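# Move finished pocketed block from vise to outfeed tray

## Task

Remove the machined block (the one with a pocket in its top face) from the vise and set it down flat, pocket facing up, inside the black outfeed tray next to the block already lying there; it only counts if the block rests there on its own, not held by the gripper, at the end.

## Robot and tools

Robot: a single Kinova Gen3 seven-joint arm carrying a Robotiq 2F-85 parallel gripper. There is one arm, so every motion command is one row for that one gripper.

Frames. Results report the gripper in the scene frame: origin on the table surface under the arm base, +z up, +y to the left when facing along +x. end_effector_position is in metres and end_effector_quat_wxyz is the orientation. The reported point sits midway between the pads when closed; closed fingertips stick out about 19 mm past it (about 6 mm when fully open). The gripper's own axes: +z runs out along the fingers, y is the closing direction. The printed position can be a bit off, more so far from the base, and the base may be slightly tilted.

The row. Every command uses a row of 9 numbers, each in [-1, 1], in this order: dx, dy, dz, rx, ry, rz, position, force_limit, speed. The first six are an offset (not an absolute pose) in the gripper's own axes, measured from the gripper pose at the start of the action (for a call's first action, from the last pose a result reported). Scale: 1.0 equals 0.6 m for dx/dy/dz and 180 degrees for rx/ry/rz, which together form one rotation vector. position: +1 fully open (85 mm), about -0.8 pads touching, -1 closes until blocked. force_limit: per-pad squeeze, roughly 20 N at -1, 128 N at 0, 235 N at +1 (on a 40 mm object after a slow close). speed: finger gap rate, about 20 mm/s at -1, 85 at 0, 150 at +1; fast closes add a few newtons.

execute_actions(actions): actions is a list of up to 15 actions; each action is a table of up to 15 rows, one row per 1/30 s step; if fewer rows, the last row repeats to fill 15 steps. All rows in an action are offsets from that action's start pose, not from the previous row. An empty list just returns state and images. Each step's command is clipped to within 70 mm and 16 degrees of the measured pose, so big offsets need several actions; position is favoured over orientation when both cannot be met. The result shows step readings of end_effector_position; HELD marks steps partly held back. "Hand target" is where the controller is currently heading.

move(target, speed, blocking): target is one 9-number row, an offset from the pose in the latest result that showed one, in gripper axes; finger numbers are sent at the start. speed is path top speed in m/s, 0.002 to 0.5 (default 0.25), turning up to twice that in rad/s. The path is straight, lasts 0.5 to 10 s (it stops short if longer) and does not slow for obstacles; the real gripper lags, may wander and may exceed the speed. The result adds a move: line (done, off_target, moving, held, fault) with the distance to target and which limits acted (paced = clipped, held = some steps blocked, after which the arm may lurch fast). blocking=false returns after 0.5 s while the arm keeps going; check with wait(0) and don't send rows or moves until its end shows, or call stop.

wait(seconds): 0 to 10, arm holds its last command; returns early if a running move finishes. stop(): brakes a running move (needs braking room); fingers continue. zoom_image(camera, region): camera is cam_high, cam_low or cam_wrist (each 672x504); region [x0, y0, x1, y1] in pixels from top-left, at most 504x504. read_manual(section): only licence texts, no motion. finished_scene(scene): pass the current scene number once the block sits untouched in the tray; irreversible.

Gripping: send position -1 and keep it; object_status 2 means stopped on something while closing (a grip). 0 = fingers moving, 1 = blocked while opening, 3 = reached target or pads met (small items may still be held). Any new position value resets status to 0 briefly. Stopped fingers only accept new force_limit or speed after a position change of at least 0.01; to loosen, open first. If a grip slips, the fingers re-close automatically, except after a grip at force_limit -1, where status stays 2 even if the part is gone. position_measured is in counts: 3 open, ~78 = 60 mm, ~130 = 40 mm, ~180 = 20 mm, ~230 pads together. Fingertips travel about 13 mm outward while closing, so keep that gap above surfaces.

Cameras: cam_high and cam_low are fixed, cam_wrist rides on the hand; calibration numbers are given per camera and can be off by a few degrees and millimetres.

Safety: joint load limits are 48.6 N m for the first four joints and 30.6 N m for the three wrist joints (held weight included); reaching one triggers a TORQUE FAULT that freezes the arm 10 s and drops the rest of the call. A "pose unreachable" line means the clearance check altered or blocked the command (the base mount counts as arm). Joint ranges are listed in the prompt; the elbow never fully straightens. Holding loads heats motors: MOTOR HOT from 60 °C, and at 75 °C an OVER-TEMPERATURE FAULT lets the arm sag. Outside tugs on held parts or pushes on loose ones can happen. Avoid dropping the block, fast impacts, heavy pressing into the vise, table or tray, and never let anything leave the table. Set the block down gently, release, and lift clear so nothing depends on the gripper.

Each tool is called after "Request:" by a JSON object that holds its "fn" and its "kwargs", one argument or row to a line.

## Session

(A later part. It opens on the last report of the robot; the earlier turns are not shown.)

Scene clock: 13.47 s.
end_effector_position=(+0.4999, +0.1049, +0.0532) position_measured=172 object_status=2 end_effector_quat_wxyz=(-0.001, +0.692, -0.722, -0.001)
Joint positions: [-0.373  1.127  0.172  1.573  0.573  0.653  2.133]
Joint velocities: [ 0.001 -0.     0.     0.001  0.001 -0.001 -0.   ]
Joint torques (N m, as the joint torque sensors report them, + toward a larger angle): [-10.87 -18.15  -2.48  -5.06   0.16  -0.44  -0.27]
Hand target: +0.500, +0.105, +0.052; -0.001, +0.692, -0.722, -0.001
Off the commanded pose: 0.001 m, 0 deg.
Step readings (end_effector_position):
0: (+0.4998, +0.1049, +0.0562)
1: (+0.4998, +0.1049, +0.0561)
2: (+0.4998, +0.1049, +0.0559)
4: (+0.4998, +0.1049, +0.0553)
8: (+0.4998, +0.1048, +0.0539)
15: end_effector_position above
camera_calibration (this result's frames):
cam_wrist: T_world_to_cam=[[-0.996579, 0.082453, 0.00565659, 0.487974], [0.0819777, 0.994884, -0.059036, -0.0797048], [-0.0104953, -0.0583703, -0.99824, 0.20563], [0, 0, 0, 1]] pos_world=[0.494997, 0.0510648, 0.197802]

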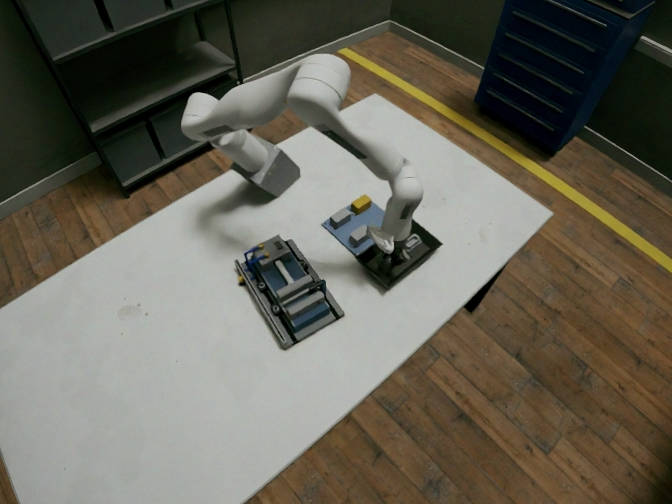

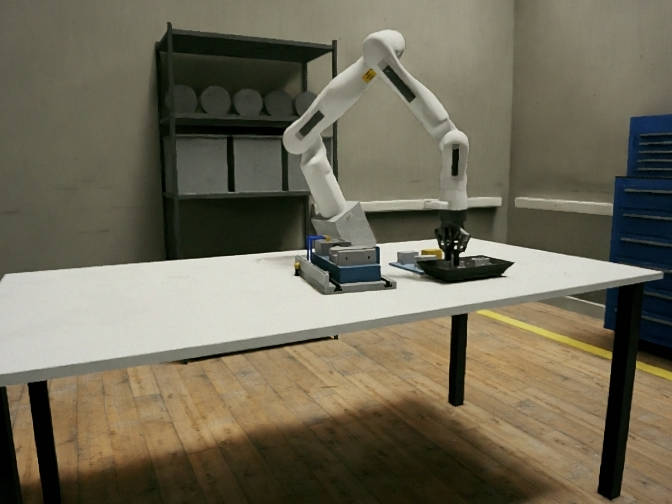

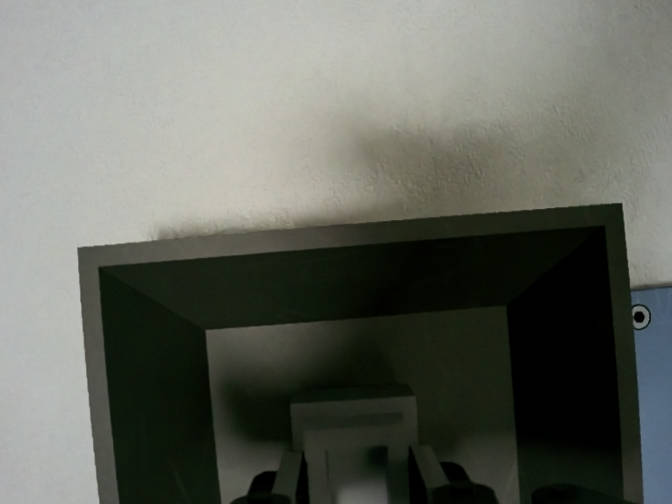

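Contact. Release and retreat.

Request:
{"fn": "execute_actions", "kwargs": {
  "actions": [
    [[0,0,0,0,0,0,0.2,0,0]],
    [[0,0,-0.01,0,0,0,0.2,0,0],[0,0,-0.02,0,0,0,0.2,0,0],[0,0,-0.03,0,0,0,0.2,0,0],[0,0,-0.04,0,0,0,0.2,0,0],[0,0,-0.05,0,0,0,0.2,0,0],[0,0,-0.06,0,0,0,0.2,0,0],[0,0,-0.07,0,0,0,0.2,0,0],[0,0,-0.08,0,0,0,0.2,0,0],[0,0,-0.09,0,0,0,0.2,0,0],[0,0,-0.1,0,0,0,0.2,0,0]]
  ]
}}

Request:
{"fn": "zoom_image", "kwargs": {
  "camera": "cam_high",
  "region": [330, 190, 460, 300]
}}

Scene clock: 14.67 s.
end_effector_position=(+0.4992, +0.1049, +0.1119) position_measured=104 object_status=3 end_effector_quat_wxyz=(-0.001, +0.692, -0.722, -0.001)
Joint positions: [-0.41   1.023  0.145  1.579  0.538  0.764  2.159]
Joint velocities: [-0.007 -0.022 -0.002  0.005 -0.004  0.025  0.004]
Joint torques (N m, as the joint torque sensors report them, + toward a larger angle): [-11.09 -19.01  -3.06  -4.95   0.41   0.21  -0.1 ]
Hand target: +0.500, +0.105, +0.113; -0.001, +0.692, -0.722, -0.001
Off the commanded pose: 0.001 m, 0 deg.
Step readings (end_effector_position; steps 1 to 15: 1st action; 16 to 30: 2nd action):
0: (+0.4999, +0.1049, +0.0532)
1: (+0.4999, +0.1049, +0.0534)
2: (+0.4999, +0.1049, +0.0535)
4: (+0.5000, +0.1049, +0.0534)
8: (+0.4999, +0.1049, +0.0533)
15: (+0.4999, +0.1049, +0.0532)
16: (+0.5000, +0.1049, +0.0539)
17: (+0.4999, +0.1046, +0.0565)
19: (+0.5003, +0.1046, +0.0649)
23: (+0.5000, +0.1048, +0.0861)
30: end_effector_position above
camera_calibration (this result's frames):
cam_wrist: T_world_to_cam=[[-0.996624, 0.0818193, 0.00683283, 0.486941], [0.0812737, 0.994928, -0.0592756, -0.0758599], [-0.0116481, -0.0585201, -0.998218, 0.264763], [0, 0, 0, 1]] pos_world=[0.494547, 0.0511279, 0.256468]

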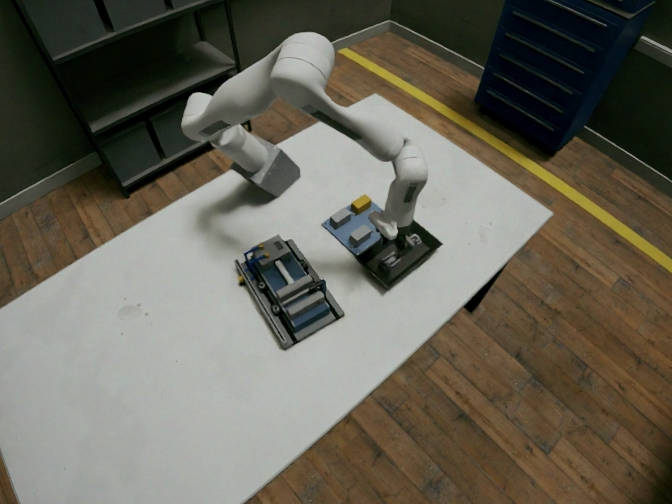

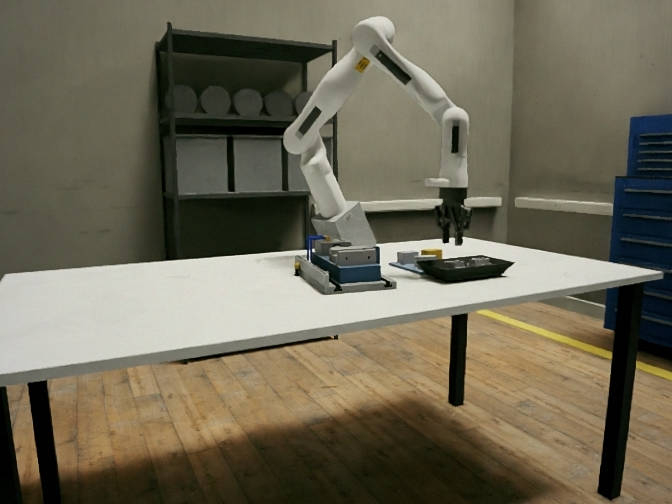

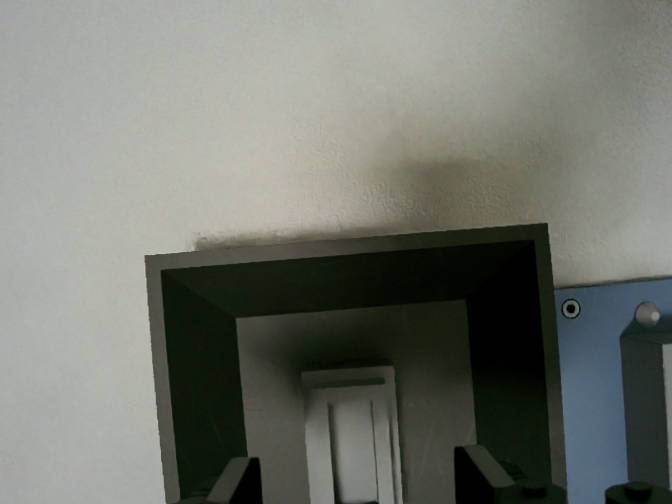

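Region (330, 190, 460, 300) of cam_high's 672x504 image, scaled by 3.877, with more detail than that image has; it fills the top 426 rows of this view, and the rest is white.

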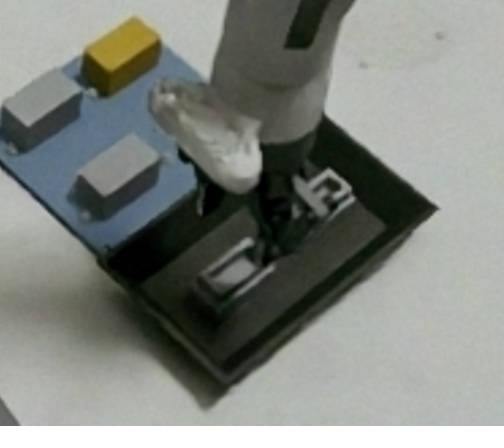

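Request:
{"fn": "finished_scene", "kwargs": {
  "scene": 1
}}

The scene is finished: the task was done.


## Next scene

The same job, from a new start.

Request:
{"fn": "execute_actions", "kwargs": {
  "actions": []
}}

Scene clock: 0.00 s.
end_effector_position=(+0.2705, -0.6509, +0.2593) position_measured=3 object_status=3 end_effector_quat_wxyz=(+0.324, +0.807, -0.460, -0.177)
Joint positions: [ 0.984  0.494 -0.322  1.296  1.145  1.599  3.868]
Joint velocities: [-0.001  0.    -0.    -0.002 -0.     0.     0.   ]
Joint torques (N m, as the joint torque sensors report them, + toward a larger angle): no reading
Hand target: +0.271, -0.651, +0.259; +0.324, +0.807, -0.460, -0.177
camera_calibration (this result's frames):
cam_wrist: T_world_to_cam=[[-0.644841, -0.329459, 0.689665, -0.220009], [-0.522974, 0.848221, -0.0837809, 0.777752], [-0.557386, -0.414702, -0.719266, 0.208456], [0, 0, 0, 1]] pos_world=[0.381064, -0.645742, 0.366829]

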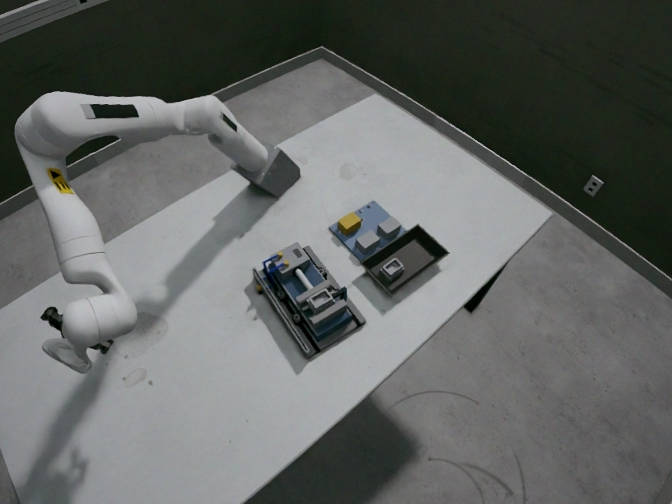

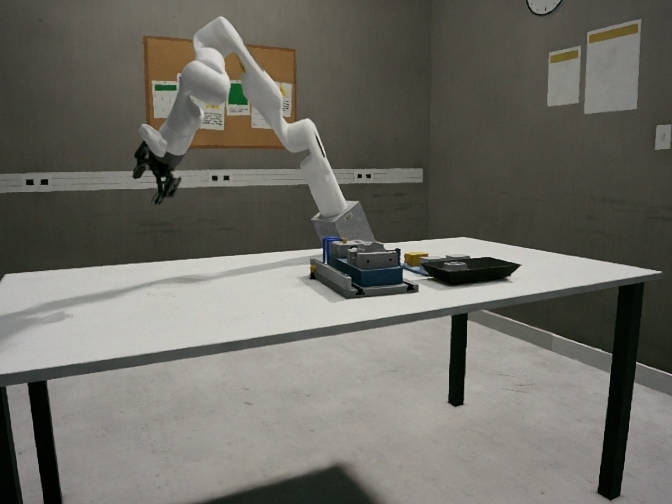

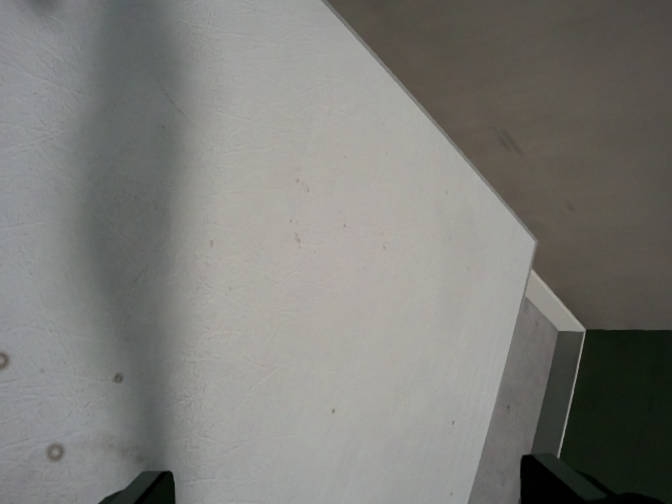

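Request:
{"fn": "zoom_image", "kwargs": {
  "camera": "cam_high",
  "region": [240, 230, 380, 370]
}}

Request:
{"fn": "zoom_image", "kwargs": {
  "camera": "cam_high",
  "region": [320, 190, 460, 310]
}}

Request:
{"fn": "zoom_image", "kwargs": {
  "camera": "cam_low",
  "region": [320, 220, 420, 300]
}}

Region (240, 230, 380, 370) of cam_high's 672x504 image, scaled by 3.600, with more detail than that image has.

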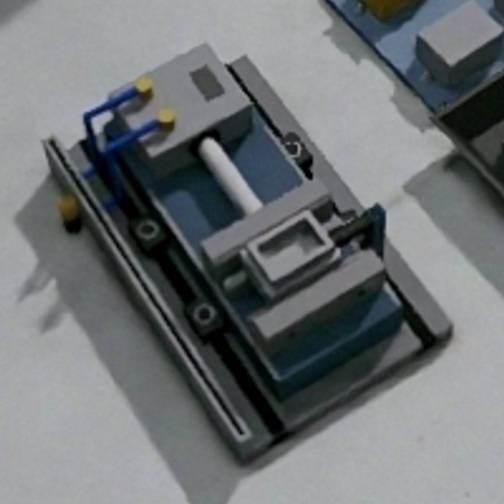

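Region (320, 190, 460, 310) of cam_high's 672x504 image, scaled by 3.600, with more detail than that image has; it fills the top 432 rows of this view, and the rest is white.

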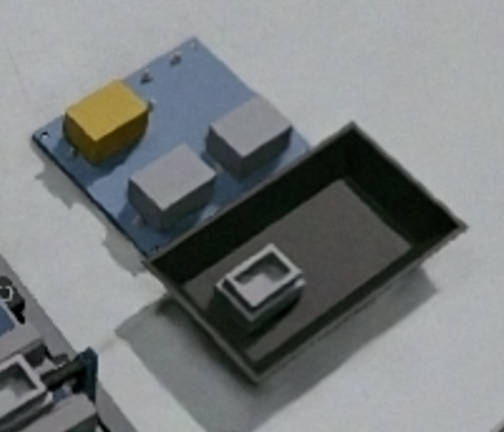

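Region (320, 220, 420, 300) of cam_low's 672x504 image, scaled by 5.040, with more detail than that image has; it fills the top 403 rows of this view, and the rest is white.

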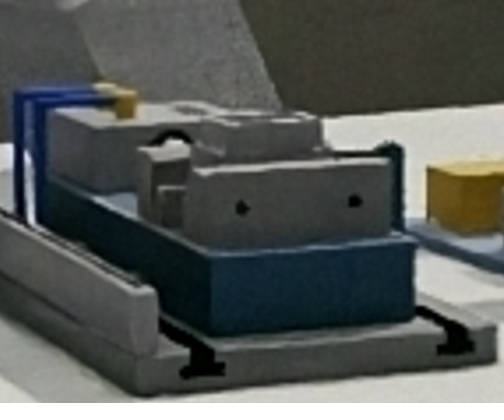

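Request:
{"fn": "move", "kwargs": {
  "target": [-0.529,-0.634,-0.404,0.2296,-0.0874,0.2096,0.3,0,0],
  "speed": 0.35
}}

Request:
{"fn": "zoom_image", "kwargs": {
  "camera": "cam_low",
  "region": [330, 200, 410, 280]
}}

Scene clock: 2.60 s.
end_effector_position=(+0.4866, -0.1534, +0.1716) position_measured=91 object_status=3 end_effector_quat_wxyz=(+0.000, -0.649, +0.761, -0.000)
Joint positions: [ 0.411  0.621 -0.53   1.802  0.981  1.053  2.137]
Joint velocities: [-0.013  0.006 -0.008  0.002  0.004  0.003 -0.004]
Joint torques (N m, as the joint torque sensors report them, + toward a larger angle): [ -8.39 -17.58  -6.56  -4.35   0.43   0.06  -0.05]
Hand target: +0.487, -0.153, +0.172; +0.000, -0.649, +0.761, -0.000
Off the commanded pose: 0.002 m, 0 deg.
move: done
camera_calibration (this result's frames):
cam_wrist: T_world_to_cam=[[-0.980151, 0.198156, 0.0061304, 0.505072], [0.197415, 0.978389, -0.0614981, 0.126987], [-0.0181842, -0.0590672, -0.998088, 0.312225], [0, 0, 0, 1]] pos_world=[0.475655, -0.205883, 0.316341]

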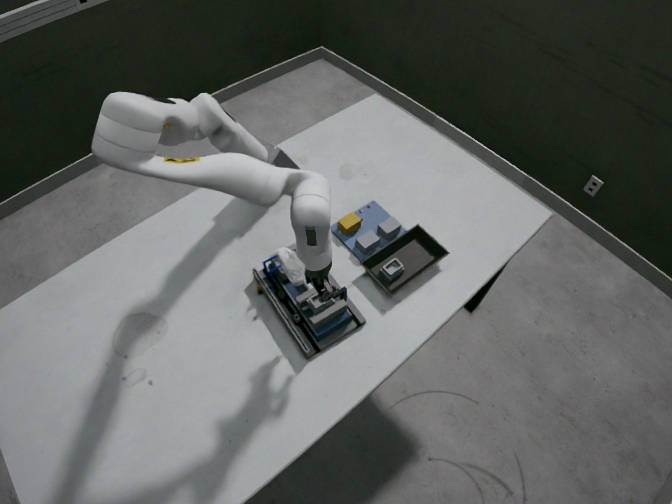

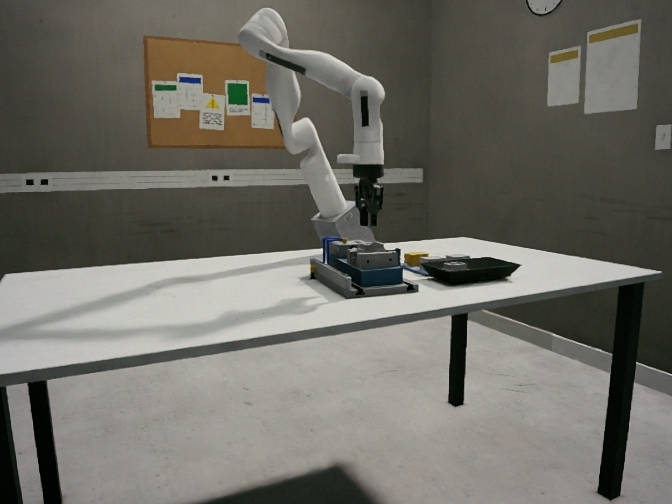

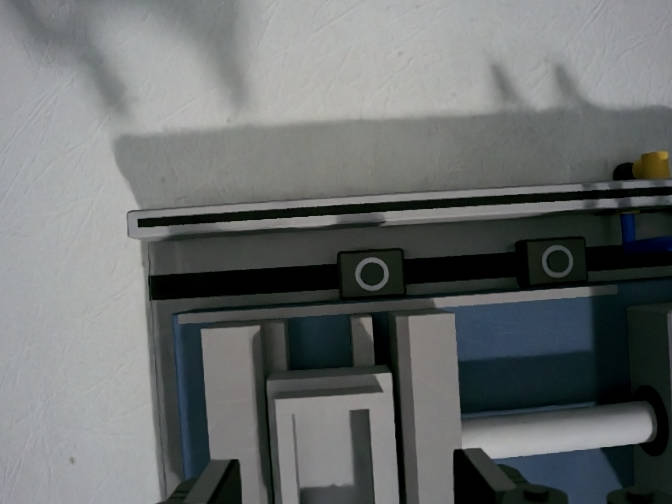

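Region (330, 200, 410, 280) of cam_low's 672x504 image, scaled by 6.300, with more detail than that image has.

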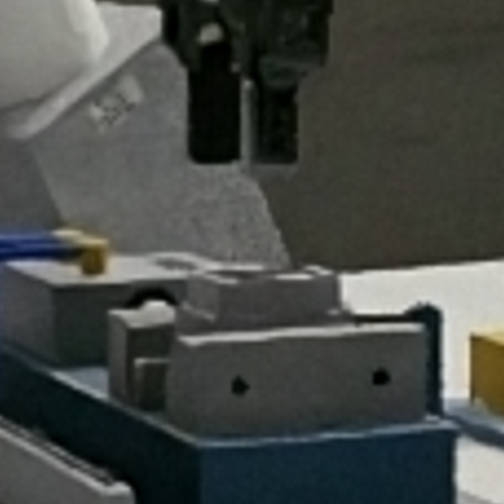

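Request:
{"fn": "move", "kwargs": {
  "target": [0,-0.005,0.086,0,0,0,0.25,0,0],
  "speed": 0.1
}}

Request:
{"fn": "zoom_image", "kwargs": {
  "camera": "cam_low",
  "region": [330, 200, 410, 280]
}}

Scene clock: 3.63 s.
end_effector_position=(+0.4899, -0.1538, +0.1203) position_measured=98 object_status=3 end_effector_quat_wxyz=(+0.000, -0.649, +0.761, -0.000)
Joint positions: [ 0.43   0.71  -0.481  1.812  1.076  0.968  2.083]
Joint velocities: [-0.     0.005  0.002  0.002 -0.    -0.    -0.   ]
Joint torques (N m, as the joint torque sensors report them, + toward a larger angle): [ -9.02 -18.08  -6.41  -3.62   0.15   0.26  -0.34]
Hand target: +0.490, -0.154, +0.120; +0.000, -0.649, +0.761, -0.000
Off the commanded pose: 0.000 m, 0 deg.
move: done
camera_calibration (this result's frames):
cam_wrist: T_world_to_cam=[[-0.980118, 0.198335, 0.00561316, 0.508768], [0.197623, 0.978343, -0.0615674, 0.123542], [-0.0177026, -0.059234, -0.998087, 0.260751], [0, 0, 0, 1]] pos_world=[0.478854, -0.206328, 0.265002]

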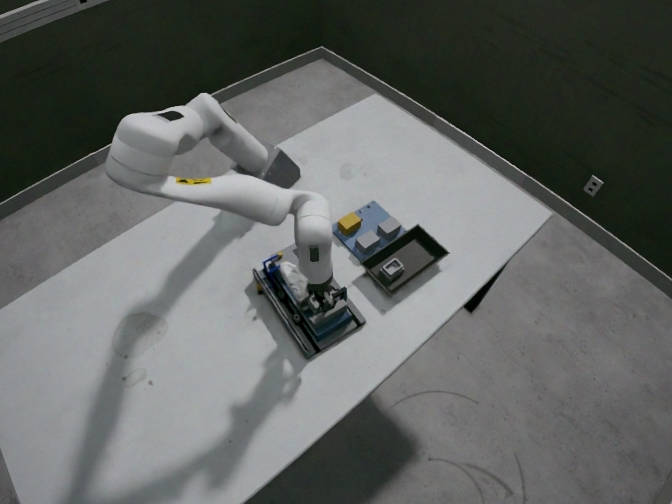

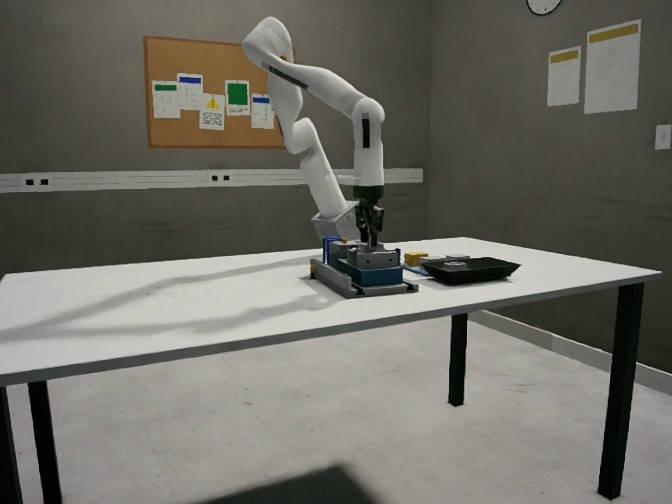

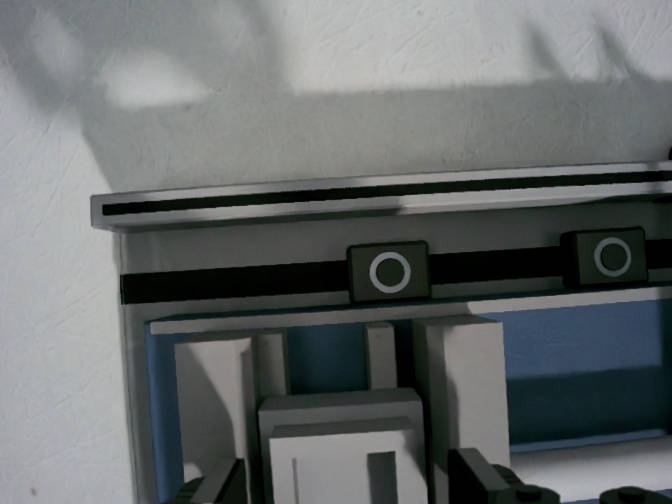

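Region (330, 200, 410, 280) of cam_low's 672x504 image, scaled by 6.300, with more detail than that image has.

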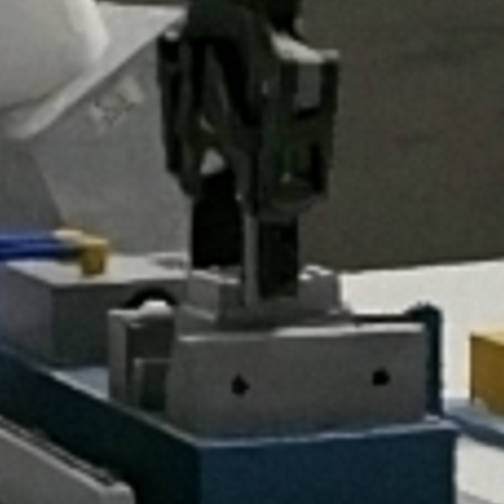

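Request:
{"fn": "execute_actions", "kwargs": {
  "actions": [
    [[0,-0.001,0,0,0,0,-1,0,-0.2]],
    [[0,0,0,0,0,0,-1,0,-0.2],[0,0,0,0,0,0,-1,0,-0.2],[0,0,0,0,0,0,-1,0,-0.2],[0,0,-0.002,0,0,0,-1,0,-0.2],[0,0,-0.005,0,0,0,-1,0,-0.2],[0,0,-0.009,0,0,0,-1,0,-0.2],[0,0,-0.013,0,0,0,-1,0,-0.2],[0,0,-0.017,0,0,0,-1,0,-0.2],[0,0,-0.021,0,0,0,-1,0,-0.2],[0,0,-0.025,0,0,0,-1,0,-0.2],[0,0,-0.029,0,0,0,-1,0,-0.2],[0,0,-0.033,0,0,0,-1,0,-0.2],[0,0,-0.037,0,0,0,-1,0,-0.2],[0,0,-0.041,0,0,0,-1,0,-0.2],[0,0,-0.045,0,0,0,-1,0,-0.2]],
    [[0,0,-0.01,0,0,0,-1,0,-0.2],[0,0,-0.014,0,0,0,-1,0,-0.2],[0,0,-0.018,0,0,0,-1,0,-0.2],[0,0,-0.022,0,0,0,-1,0,-0.2],[0,0,-0.026,0,0,0,-1,0,-0.2],[0,0,-0.029,0,0,0,-1,0,-0.2],[0,0,-0.032,0,0,0,-1,0,-0.2]]
  ]
}}

Request:
{"fn": "zoom_image", "kwargs": {
  "camera": "cam_low",
  "region": [330, 200, 410, 280]
}}

Scene clock: 5.47 s.
end_effector_position=(+0.4903, -0.1539, +0.1622) position_measured=147 object_status=2 end_effector_quat_wxyz=(+0.000, -0.649, +0.761, -0.000)
Joint positions: [ 0.415  0.641 -0.521  1.795  0.997  1.04   2.133]
Joint velocities: [ 0.    -0.002 -0.    -0.002  0.     0.    -0.   ]
Joint torques (N m, as the joint torque sensors report them, + toward a larger angle): [ -9.25 -18.4   -6.43  -4.46   0.     0.18  -0.3 ]
Hand target: +0.490, -0.154, +0.162; +0.001, -0.649, +0.761, -0.001
Off the commanded pose: 0.000 m, 0 deg.
Step readings (end_effector_position; steps 1 to 15: 1st action; 16 to 30: 2nd action; 31 to 45: 3rd action):
0: (+0.4898, -0.1537, +0.1201)
1: (+0.4899, -0.1537, +0.1201)
2: (+0.4902, -0.1538, +0.1202)
4: (+0.4904, -0.1539, +0.1203)
8: (+0.4905, -0.1539, +0.1203)
15: (+0.4906, -0.1539, +0.1207)
16: (+0.4906, -0.1539, +0.1207)
17: (+0.4906, -0.1539, +0.1207)
19: (+0.4906, -0.1540, +0.1209)
23: (+0.4903, -0.1544, +0.1265)
30: (+0.4905, -0.1539, +0.1431)
31: (+0.4905, -0.1539, +0.1454)
32: (+0.4905, -0.1538, +0.1475)
34: (+0.4904, -0.1539, +0.1519)
38: (+0.4904, -0.1538, +0.1604)
45: end_effector_position above
camera_calibration (this result's frames):
cam_wrist: T_world_to_cam=[[-0.980141, 0.198233, 0.00526965, 0.509034], [0.197544, 0.978367, -0.0614324, 0.126114], [-0.0173336, -0.0591714, -0.998097, 0.302379], [0, 0, 0, 1]] pos_world=[0.479253, -0.206401, 0.306869]

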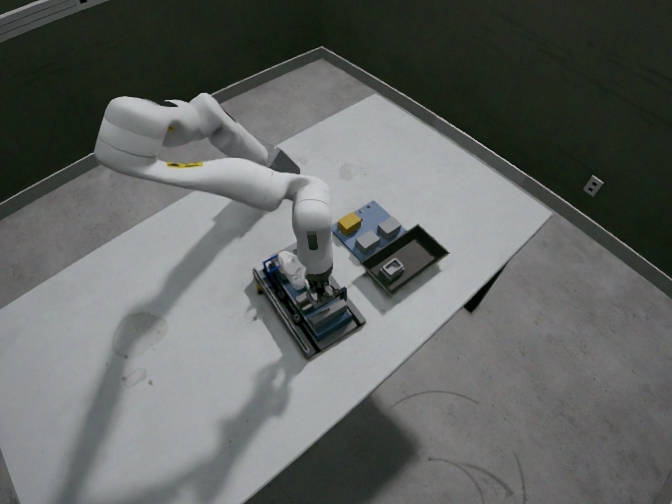

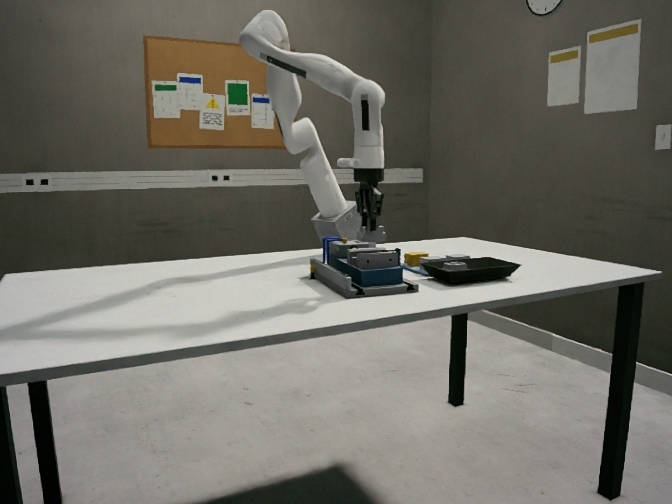

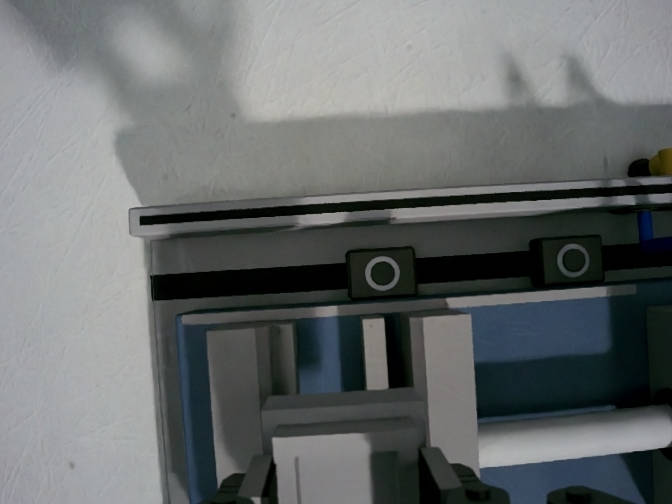

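Region (330, 200, 410, 280) of cam_low's 672x504 image, scaled by 6.300, with more detail than that image has.

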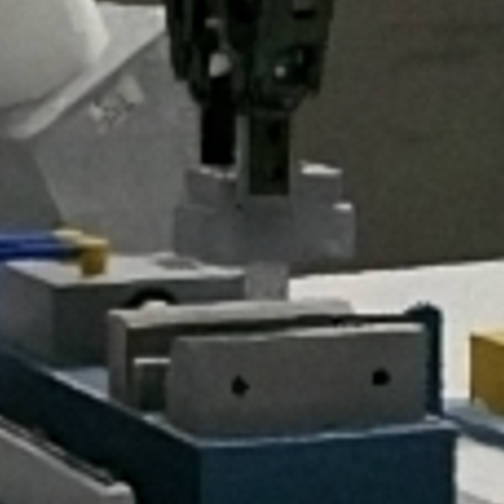

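Request:
{"fn": "move", "kwargs": {
  "target": [-0.568,0.023,0.037,0,0,-0.022,-1,0,-0.2],
  "speed": 0.35
}}

Scene clock: 9.83 s.
end_effector_position=(+0.5310, +0.1844, +0.1419) position_measured=147 object_status=2 end_effector_quat_wxyz=(+0.001, -0.674, +0.738, -0.001)
Joint positions: [-0.168  1.186 -0.52   1.269  1.026  1.253  1.832]
Joint velocities: [-0.006  0.01  -0.001 -0.003 -0.001  0.001  0.001]
Joint torques (N m, as the joint torque sensors report them, + toward a larger angle): [-12.78 -22.43  -7.24  -4.62   0.11   0.49  -0.3 ]
Hand target: +0.531, +0.185, +0.142; +0.001, -0.675, +0.738, -0.001
Off the commanded pose: 0.002 m, 0 deg.
move: done
camera_calibration (this result's frames):
cam_wrist: T_world_to_cam=[[-0.991408, 0.130759, 0.00339981, 0.500665], [0.130317, 0.989625, -0.0604923, -0.180657], [-0.0112745, -0.0595295, -0.998163, 0.29972], [0, 0, 0, 1]] pos_world=[0.523285, 0.131158, 0.286538]

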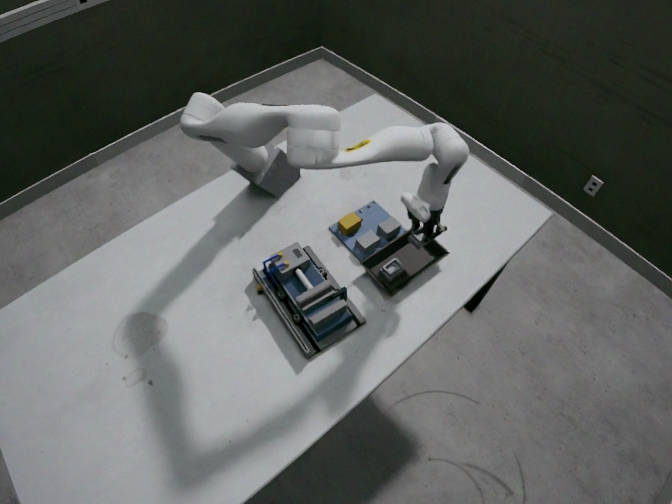

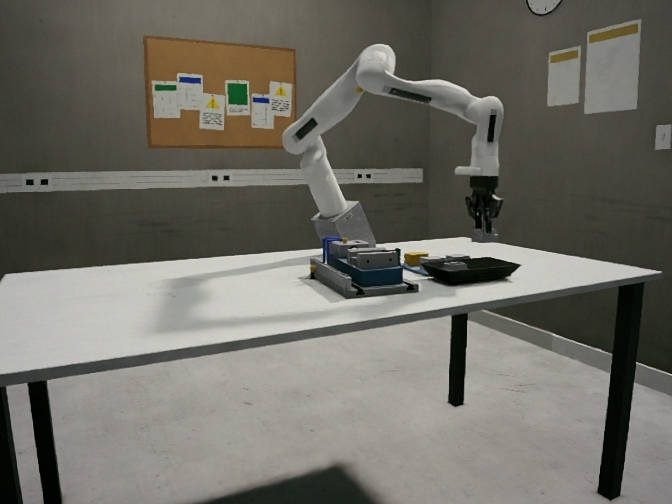

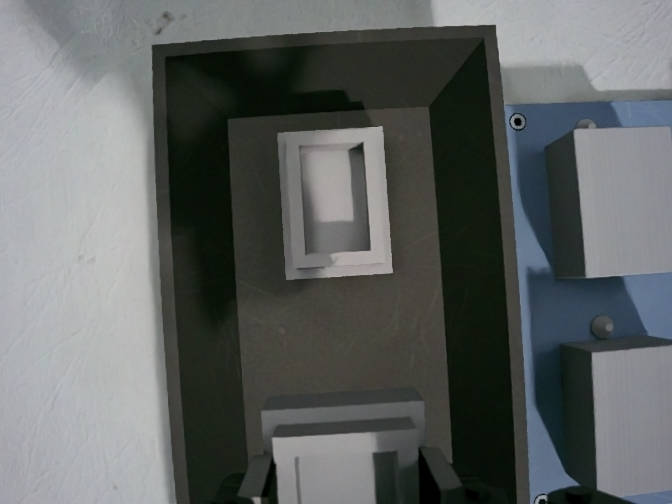

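Request:
{"fn": "move", "kwargs": {
  "target": [0.008,0,0.138,0,0,0,-1,0,-0.2],
  "speed": 0.15
}}

Request:
{"fn": "execute_actions", "kwargs": {
  "actions": [
    [[0,0,0.001,0,0,0,-1,0,-0.2],[0,0,0.002,0,0,0,-1,0,-0.2],[0,0,0.003,0,0,0,-1,0,-0.2],[0,0,0.004,0,0,0,-1,0,-0.2],[0,0,0.005,0,0,0,-1,0,-0.2],[0,0,0.006,0,0,0,-1,0,-0.2],[0,0,0.007,0,0,0,-1,0,-0.2],[0,0,0.008,0,0,0,-1,0,-0.2],[0,0,0.009,0,0,0,-1,0,-0.2],[0,0,0.01,0,0,0,-1,0,-0.2],[0,0,0.011,0,0,0,-1,0,-0.2],[0,0,0.012,0,0,0,-1,0,-0.2]]
  ]
}}

Scene clock: 11.00 s.
end_effector_position=(+0.5312, +0.1799, +0.0593) position_measured=147 object_status=2 end_effector_quat_wxyz=(+0.002, -0.674, +0.739, -0.001)
Joint positions: [-0.115  1.293 -0.468  1.285  1.109  1.129  1.8  ]
Joint velocities: [-0.     0.004  0.001 -0.    -0.     0.001 -0.   ]
Joint torques (N m, as the joint torque sensors report them, + toward a larger angle): [-12.9  -22.4   -7.39  -4.     0.26   0.24  -0.23]
Hand target: +0.531, +0.180, +0.059; +0.001, -0.674, +0.738, -0.001
Off the commanded pose: 0.000 m, 0 deg.
move: done
camera_calibration (this result's frames):
cam_wrist: T_world_to_cam=[[-0.991394, 0.130875, 0.00308998, 0.501654], [0.130451, 0.989614, -0.0603863, -0.181316], [-0.0109609, -0.0594635, -0.99817, 0.216833], [0, 0, 0, 1]] pos_world=[0.523367, 0.126673, 0.203937]

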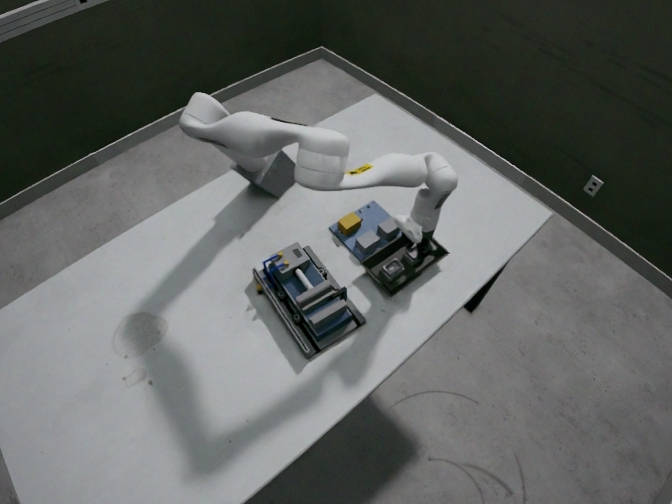

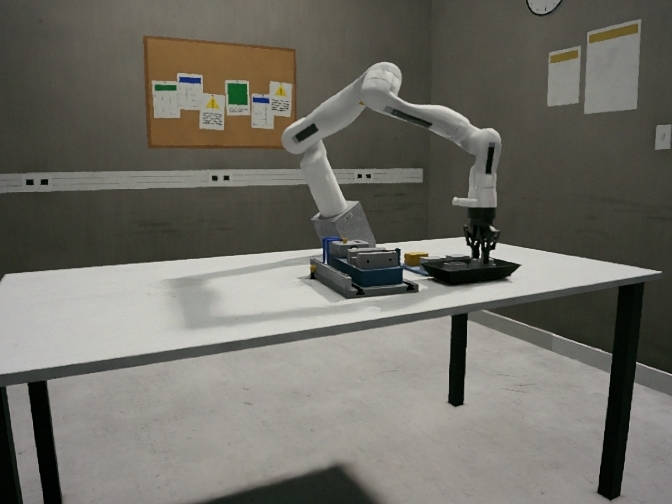

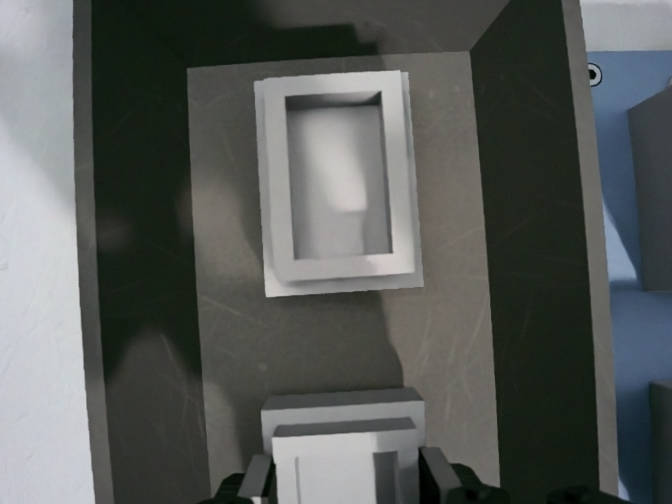

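Scene clock: 11.50 s.
end_effector_position=(+0.5314, +0.1801, +0.0532) position_measured=147 object_status=2 end_effector_quat_wxyz=(+0.002, -0.674, +0.739, -0.001)
Joint positions: [-0.112  1.302 -0.464  1.283  1.115  1.121  1.798]
Joint velocities: [-0.001 -0.     0.    -0.     0.    -0.002 -0.001]
Joint torques (N m, as the joint torque sensors report them, + toward a larger angle): [-11.92 -20.74  -6.33  -4.01   0.34   0.11  -0.32]
Hand target: +0.531, +0.180, +0.052; +0.002, -0.674, +0.739, -0.001
Off the commanded pose: 0.001 m, 0 deg.
Step readings (end_effector_position):
0: (+0.5312, +0.1799, +0.0593)
1: (+0.5311, +0.1800, +0.0592)
2: (+0.5312, +0.1800, +0.0588)
4: (+0.5312, +0.1800, +0.0578)
8: (+0.5312, +0.1799, +0.0554)
15: end_effector_position above
camera_calibration (this result's frames):
cam_wrist: T_world_to_cam=[[-0.991383, 0.130968, 0.00258446, 0.501886], [0.13058, 0.989628, -0.059869, -0.182004], [-0.0103986, -0.0590156, -0.998203, 0.210412], [0, 0, 0, 1]] pos_world=[0.523515, 0.126803, 0.19784]

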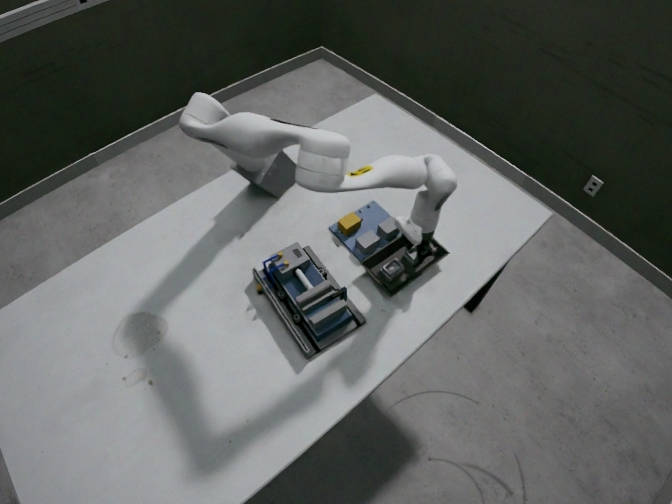

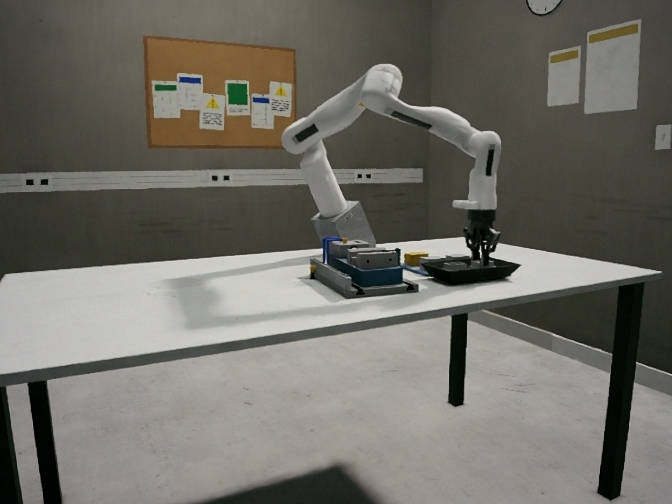

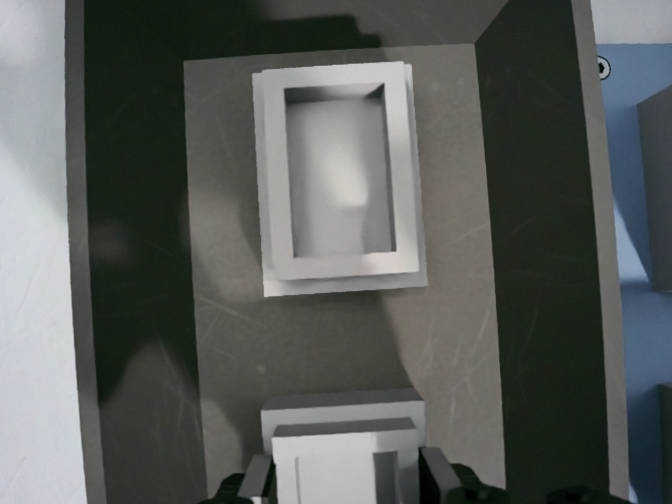

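Request:
{"fn": "execute_actions", "kwargs": {
  "actions": [
    [[0,0,0,0,0,0,0.25,0,0]],
    [[0,0,-0.005,0,0,0,0.25,0,0],[0,0,-0.012,0,0,0,0.25,0,0],[0,0,-0.02,0,0,0,0.25,0,0],[0,0,-0.028,0,0,0,0.25,0,0],[0,0,-0.036,0,0,0,0.25,0,0],[0,0,-0.044,0,0,0,0.25,0,0],[0,0,-0.052,0,0,0,0.25,0,0],[0,0,-0.06,0,0,0,0.25,0,0],[0,0,-0.066,0,0,0,0.25,0,0],[0,0,-0.07,0,0,0,0.25,0,0]]
  ]
}}

Scene clock: 12.67 s.
end_effector_position=(+0.5308, +0.1803, +0.0948) position_measured=98 object_status=3 end_effector_quat_wxyz=(+0.002, -0.674, +0.738, -0.001)
Joint positions: [-0.134  1.242 -0.491  1.29   1.074  1.177  1.811]
Joint velocities: [-0.001 -0.008  0.004  0.002  0.002  0.008 -0.   ]
Joint torques (N m, as the joint torque sensors report them, + toward a larger angle): [-12.42 -21.22  -6.75  -4.02   0.2    0.19  -0.16]
Hand target: +0.531, +0.180, +0.095; +0.002, -0.674, +0.739, -0.001
Off the commanded pose: 0.001 m, 0 deg.
Step readings (end_effector_position; steps 1 to 15: 1st action; 16 to 30: 2nd action):
0: (+0.5314, +0.1801, +0.0532)
1: (+0.5315, +0.1801, +0.0534)
2: (+0.5315, +0.1801, +0.0534)
4: (+0.5315, +0.1801, +0.0533)
8: (+0.5314, +0.1801, +0.0533)
15: (+0.5314, +0.1801, +0.0532)
16: (+0.5315, +0.1800, +0.0538)
17: (+0.5316, +0.1798, +0.0554)
19: (+0.5317, +0.1796, +0.0616)
23: (+0.5315, +0.1800, +0.0792)
30: end_effector_position above
camera_calibration (this result's frames):
cam_wrist: T_world_to_cam=[[-0.991419, 0.130679, 0.00332697, 0.501202], [0.13025, 0.989685, -0.0596503, -0.179428], [-0.0110877, -0.0587051, -0.998214, 0.252202], [0, 0, 0, 1]] pos_world=[0.523068, 0.126887, 0.239381]

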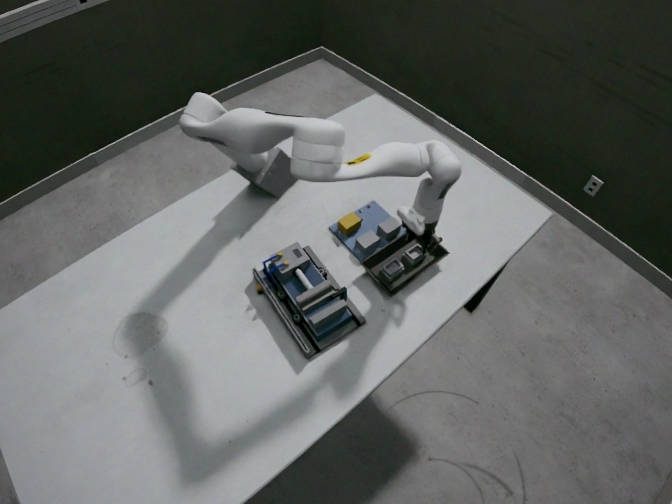

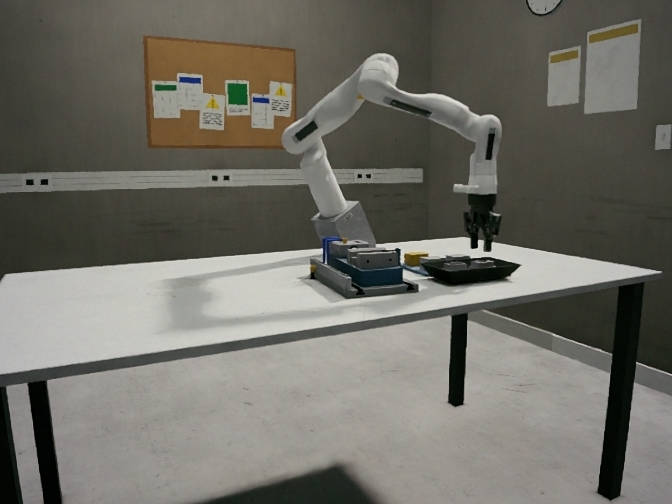

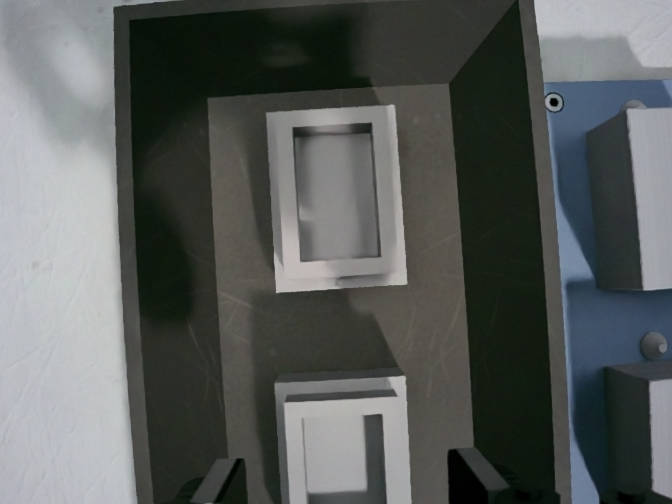

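Request:
{"fn": "finished_scene", "kwargs": {
  "scene": 2
}}

The scene is finished: the task was done.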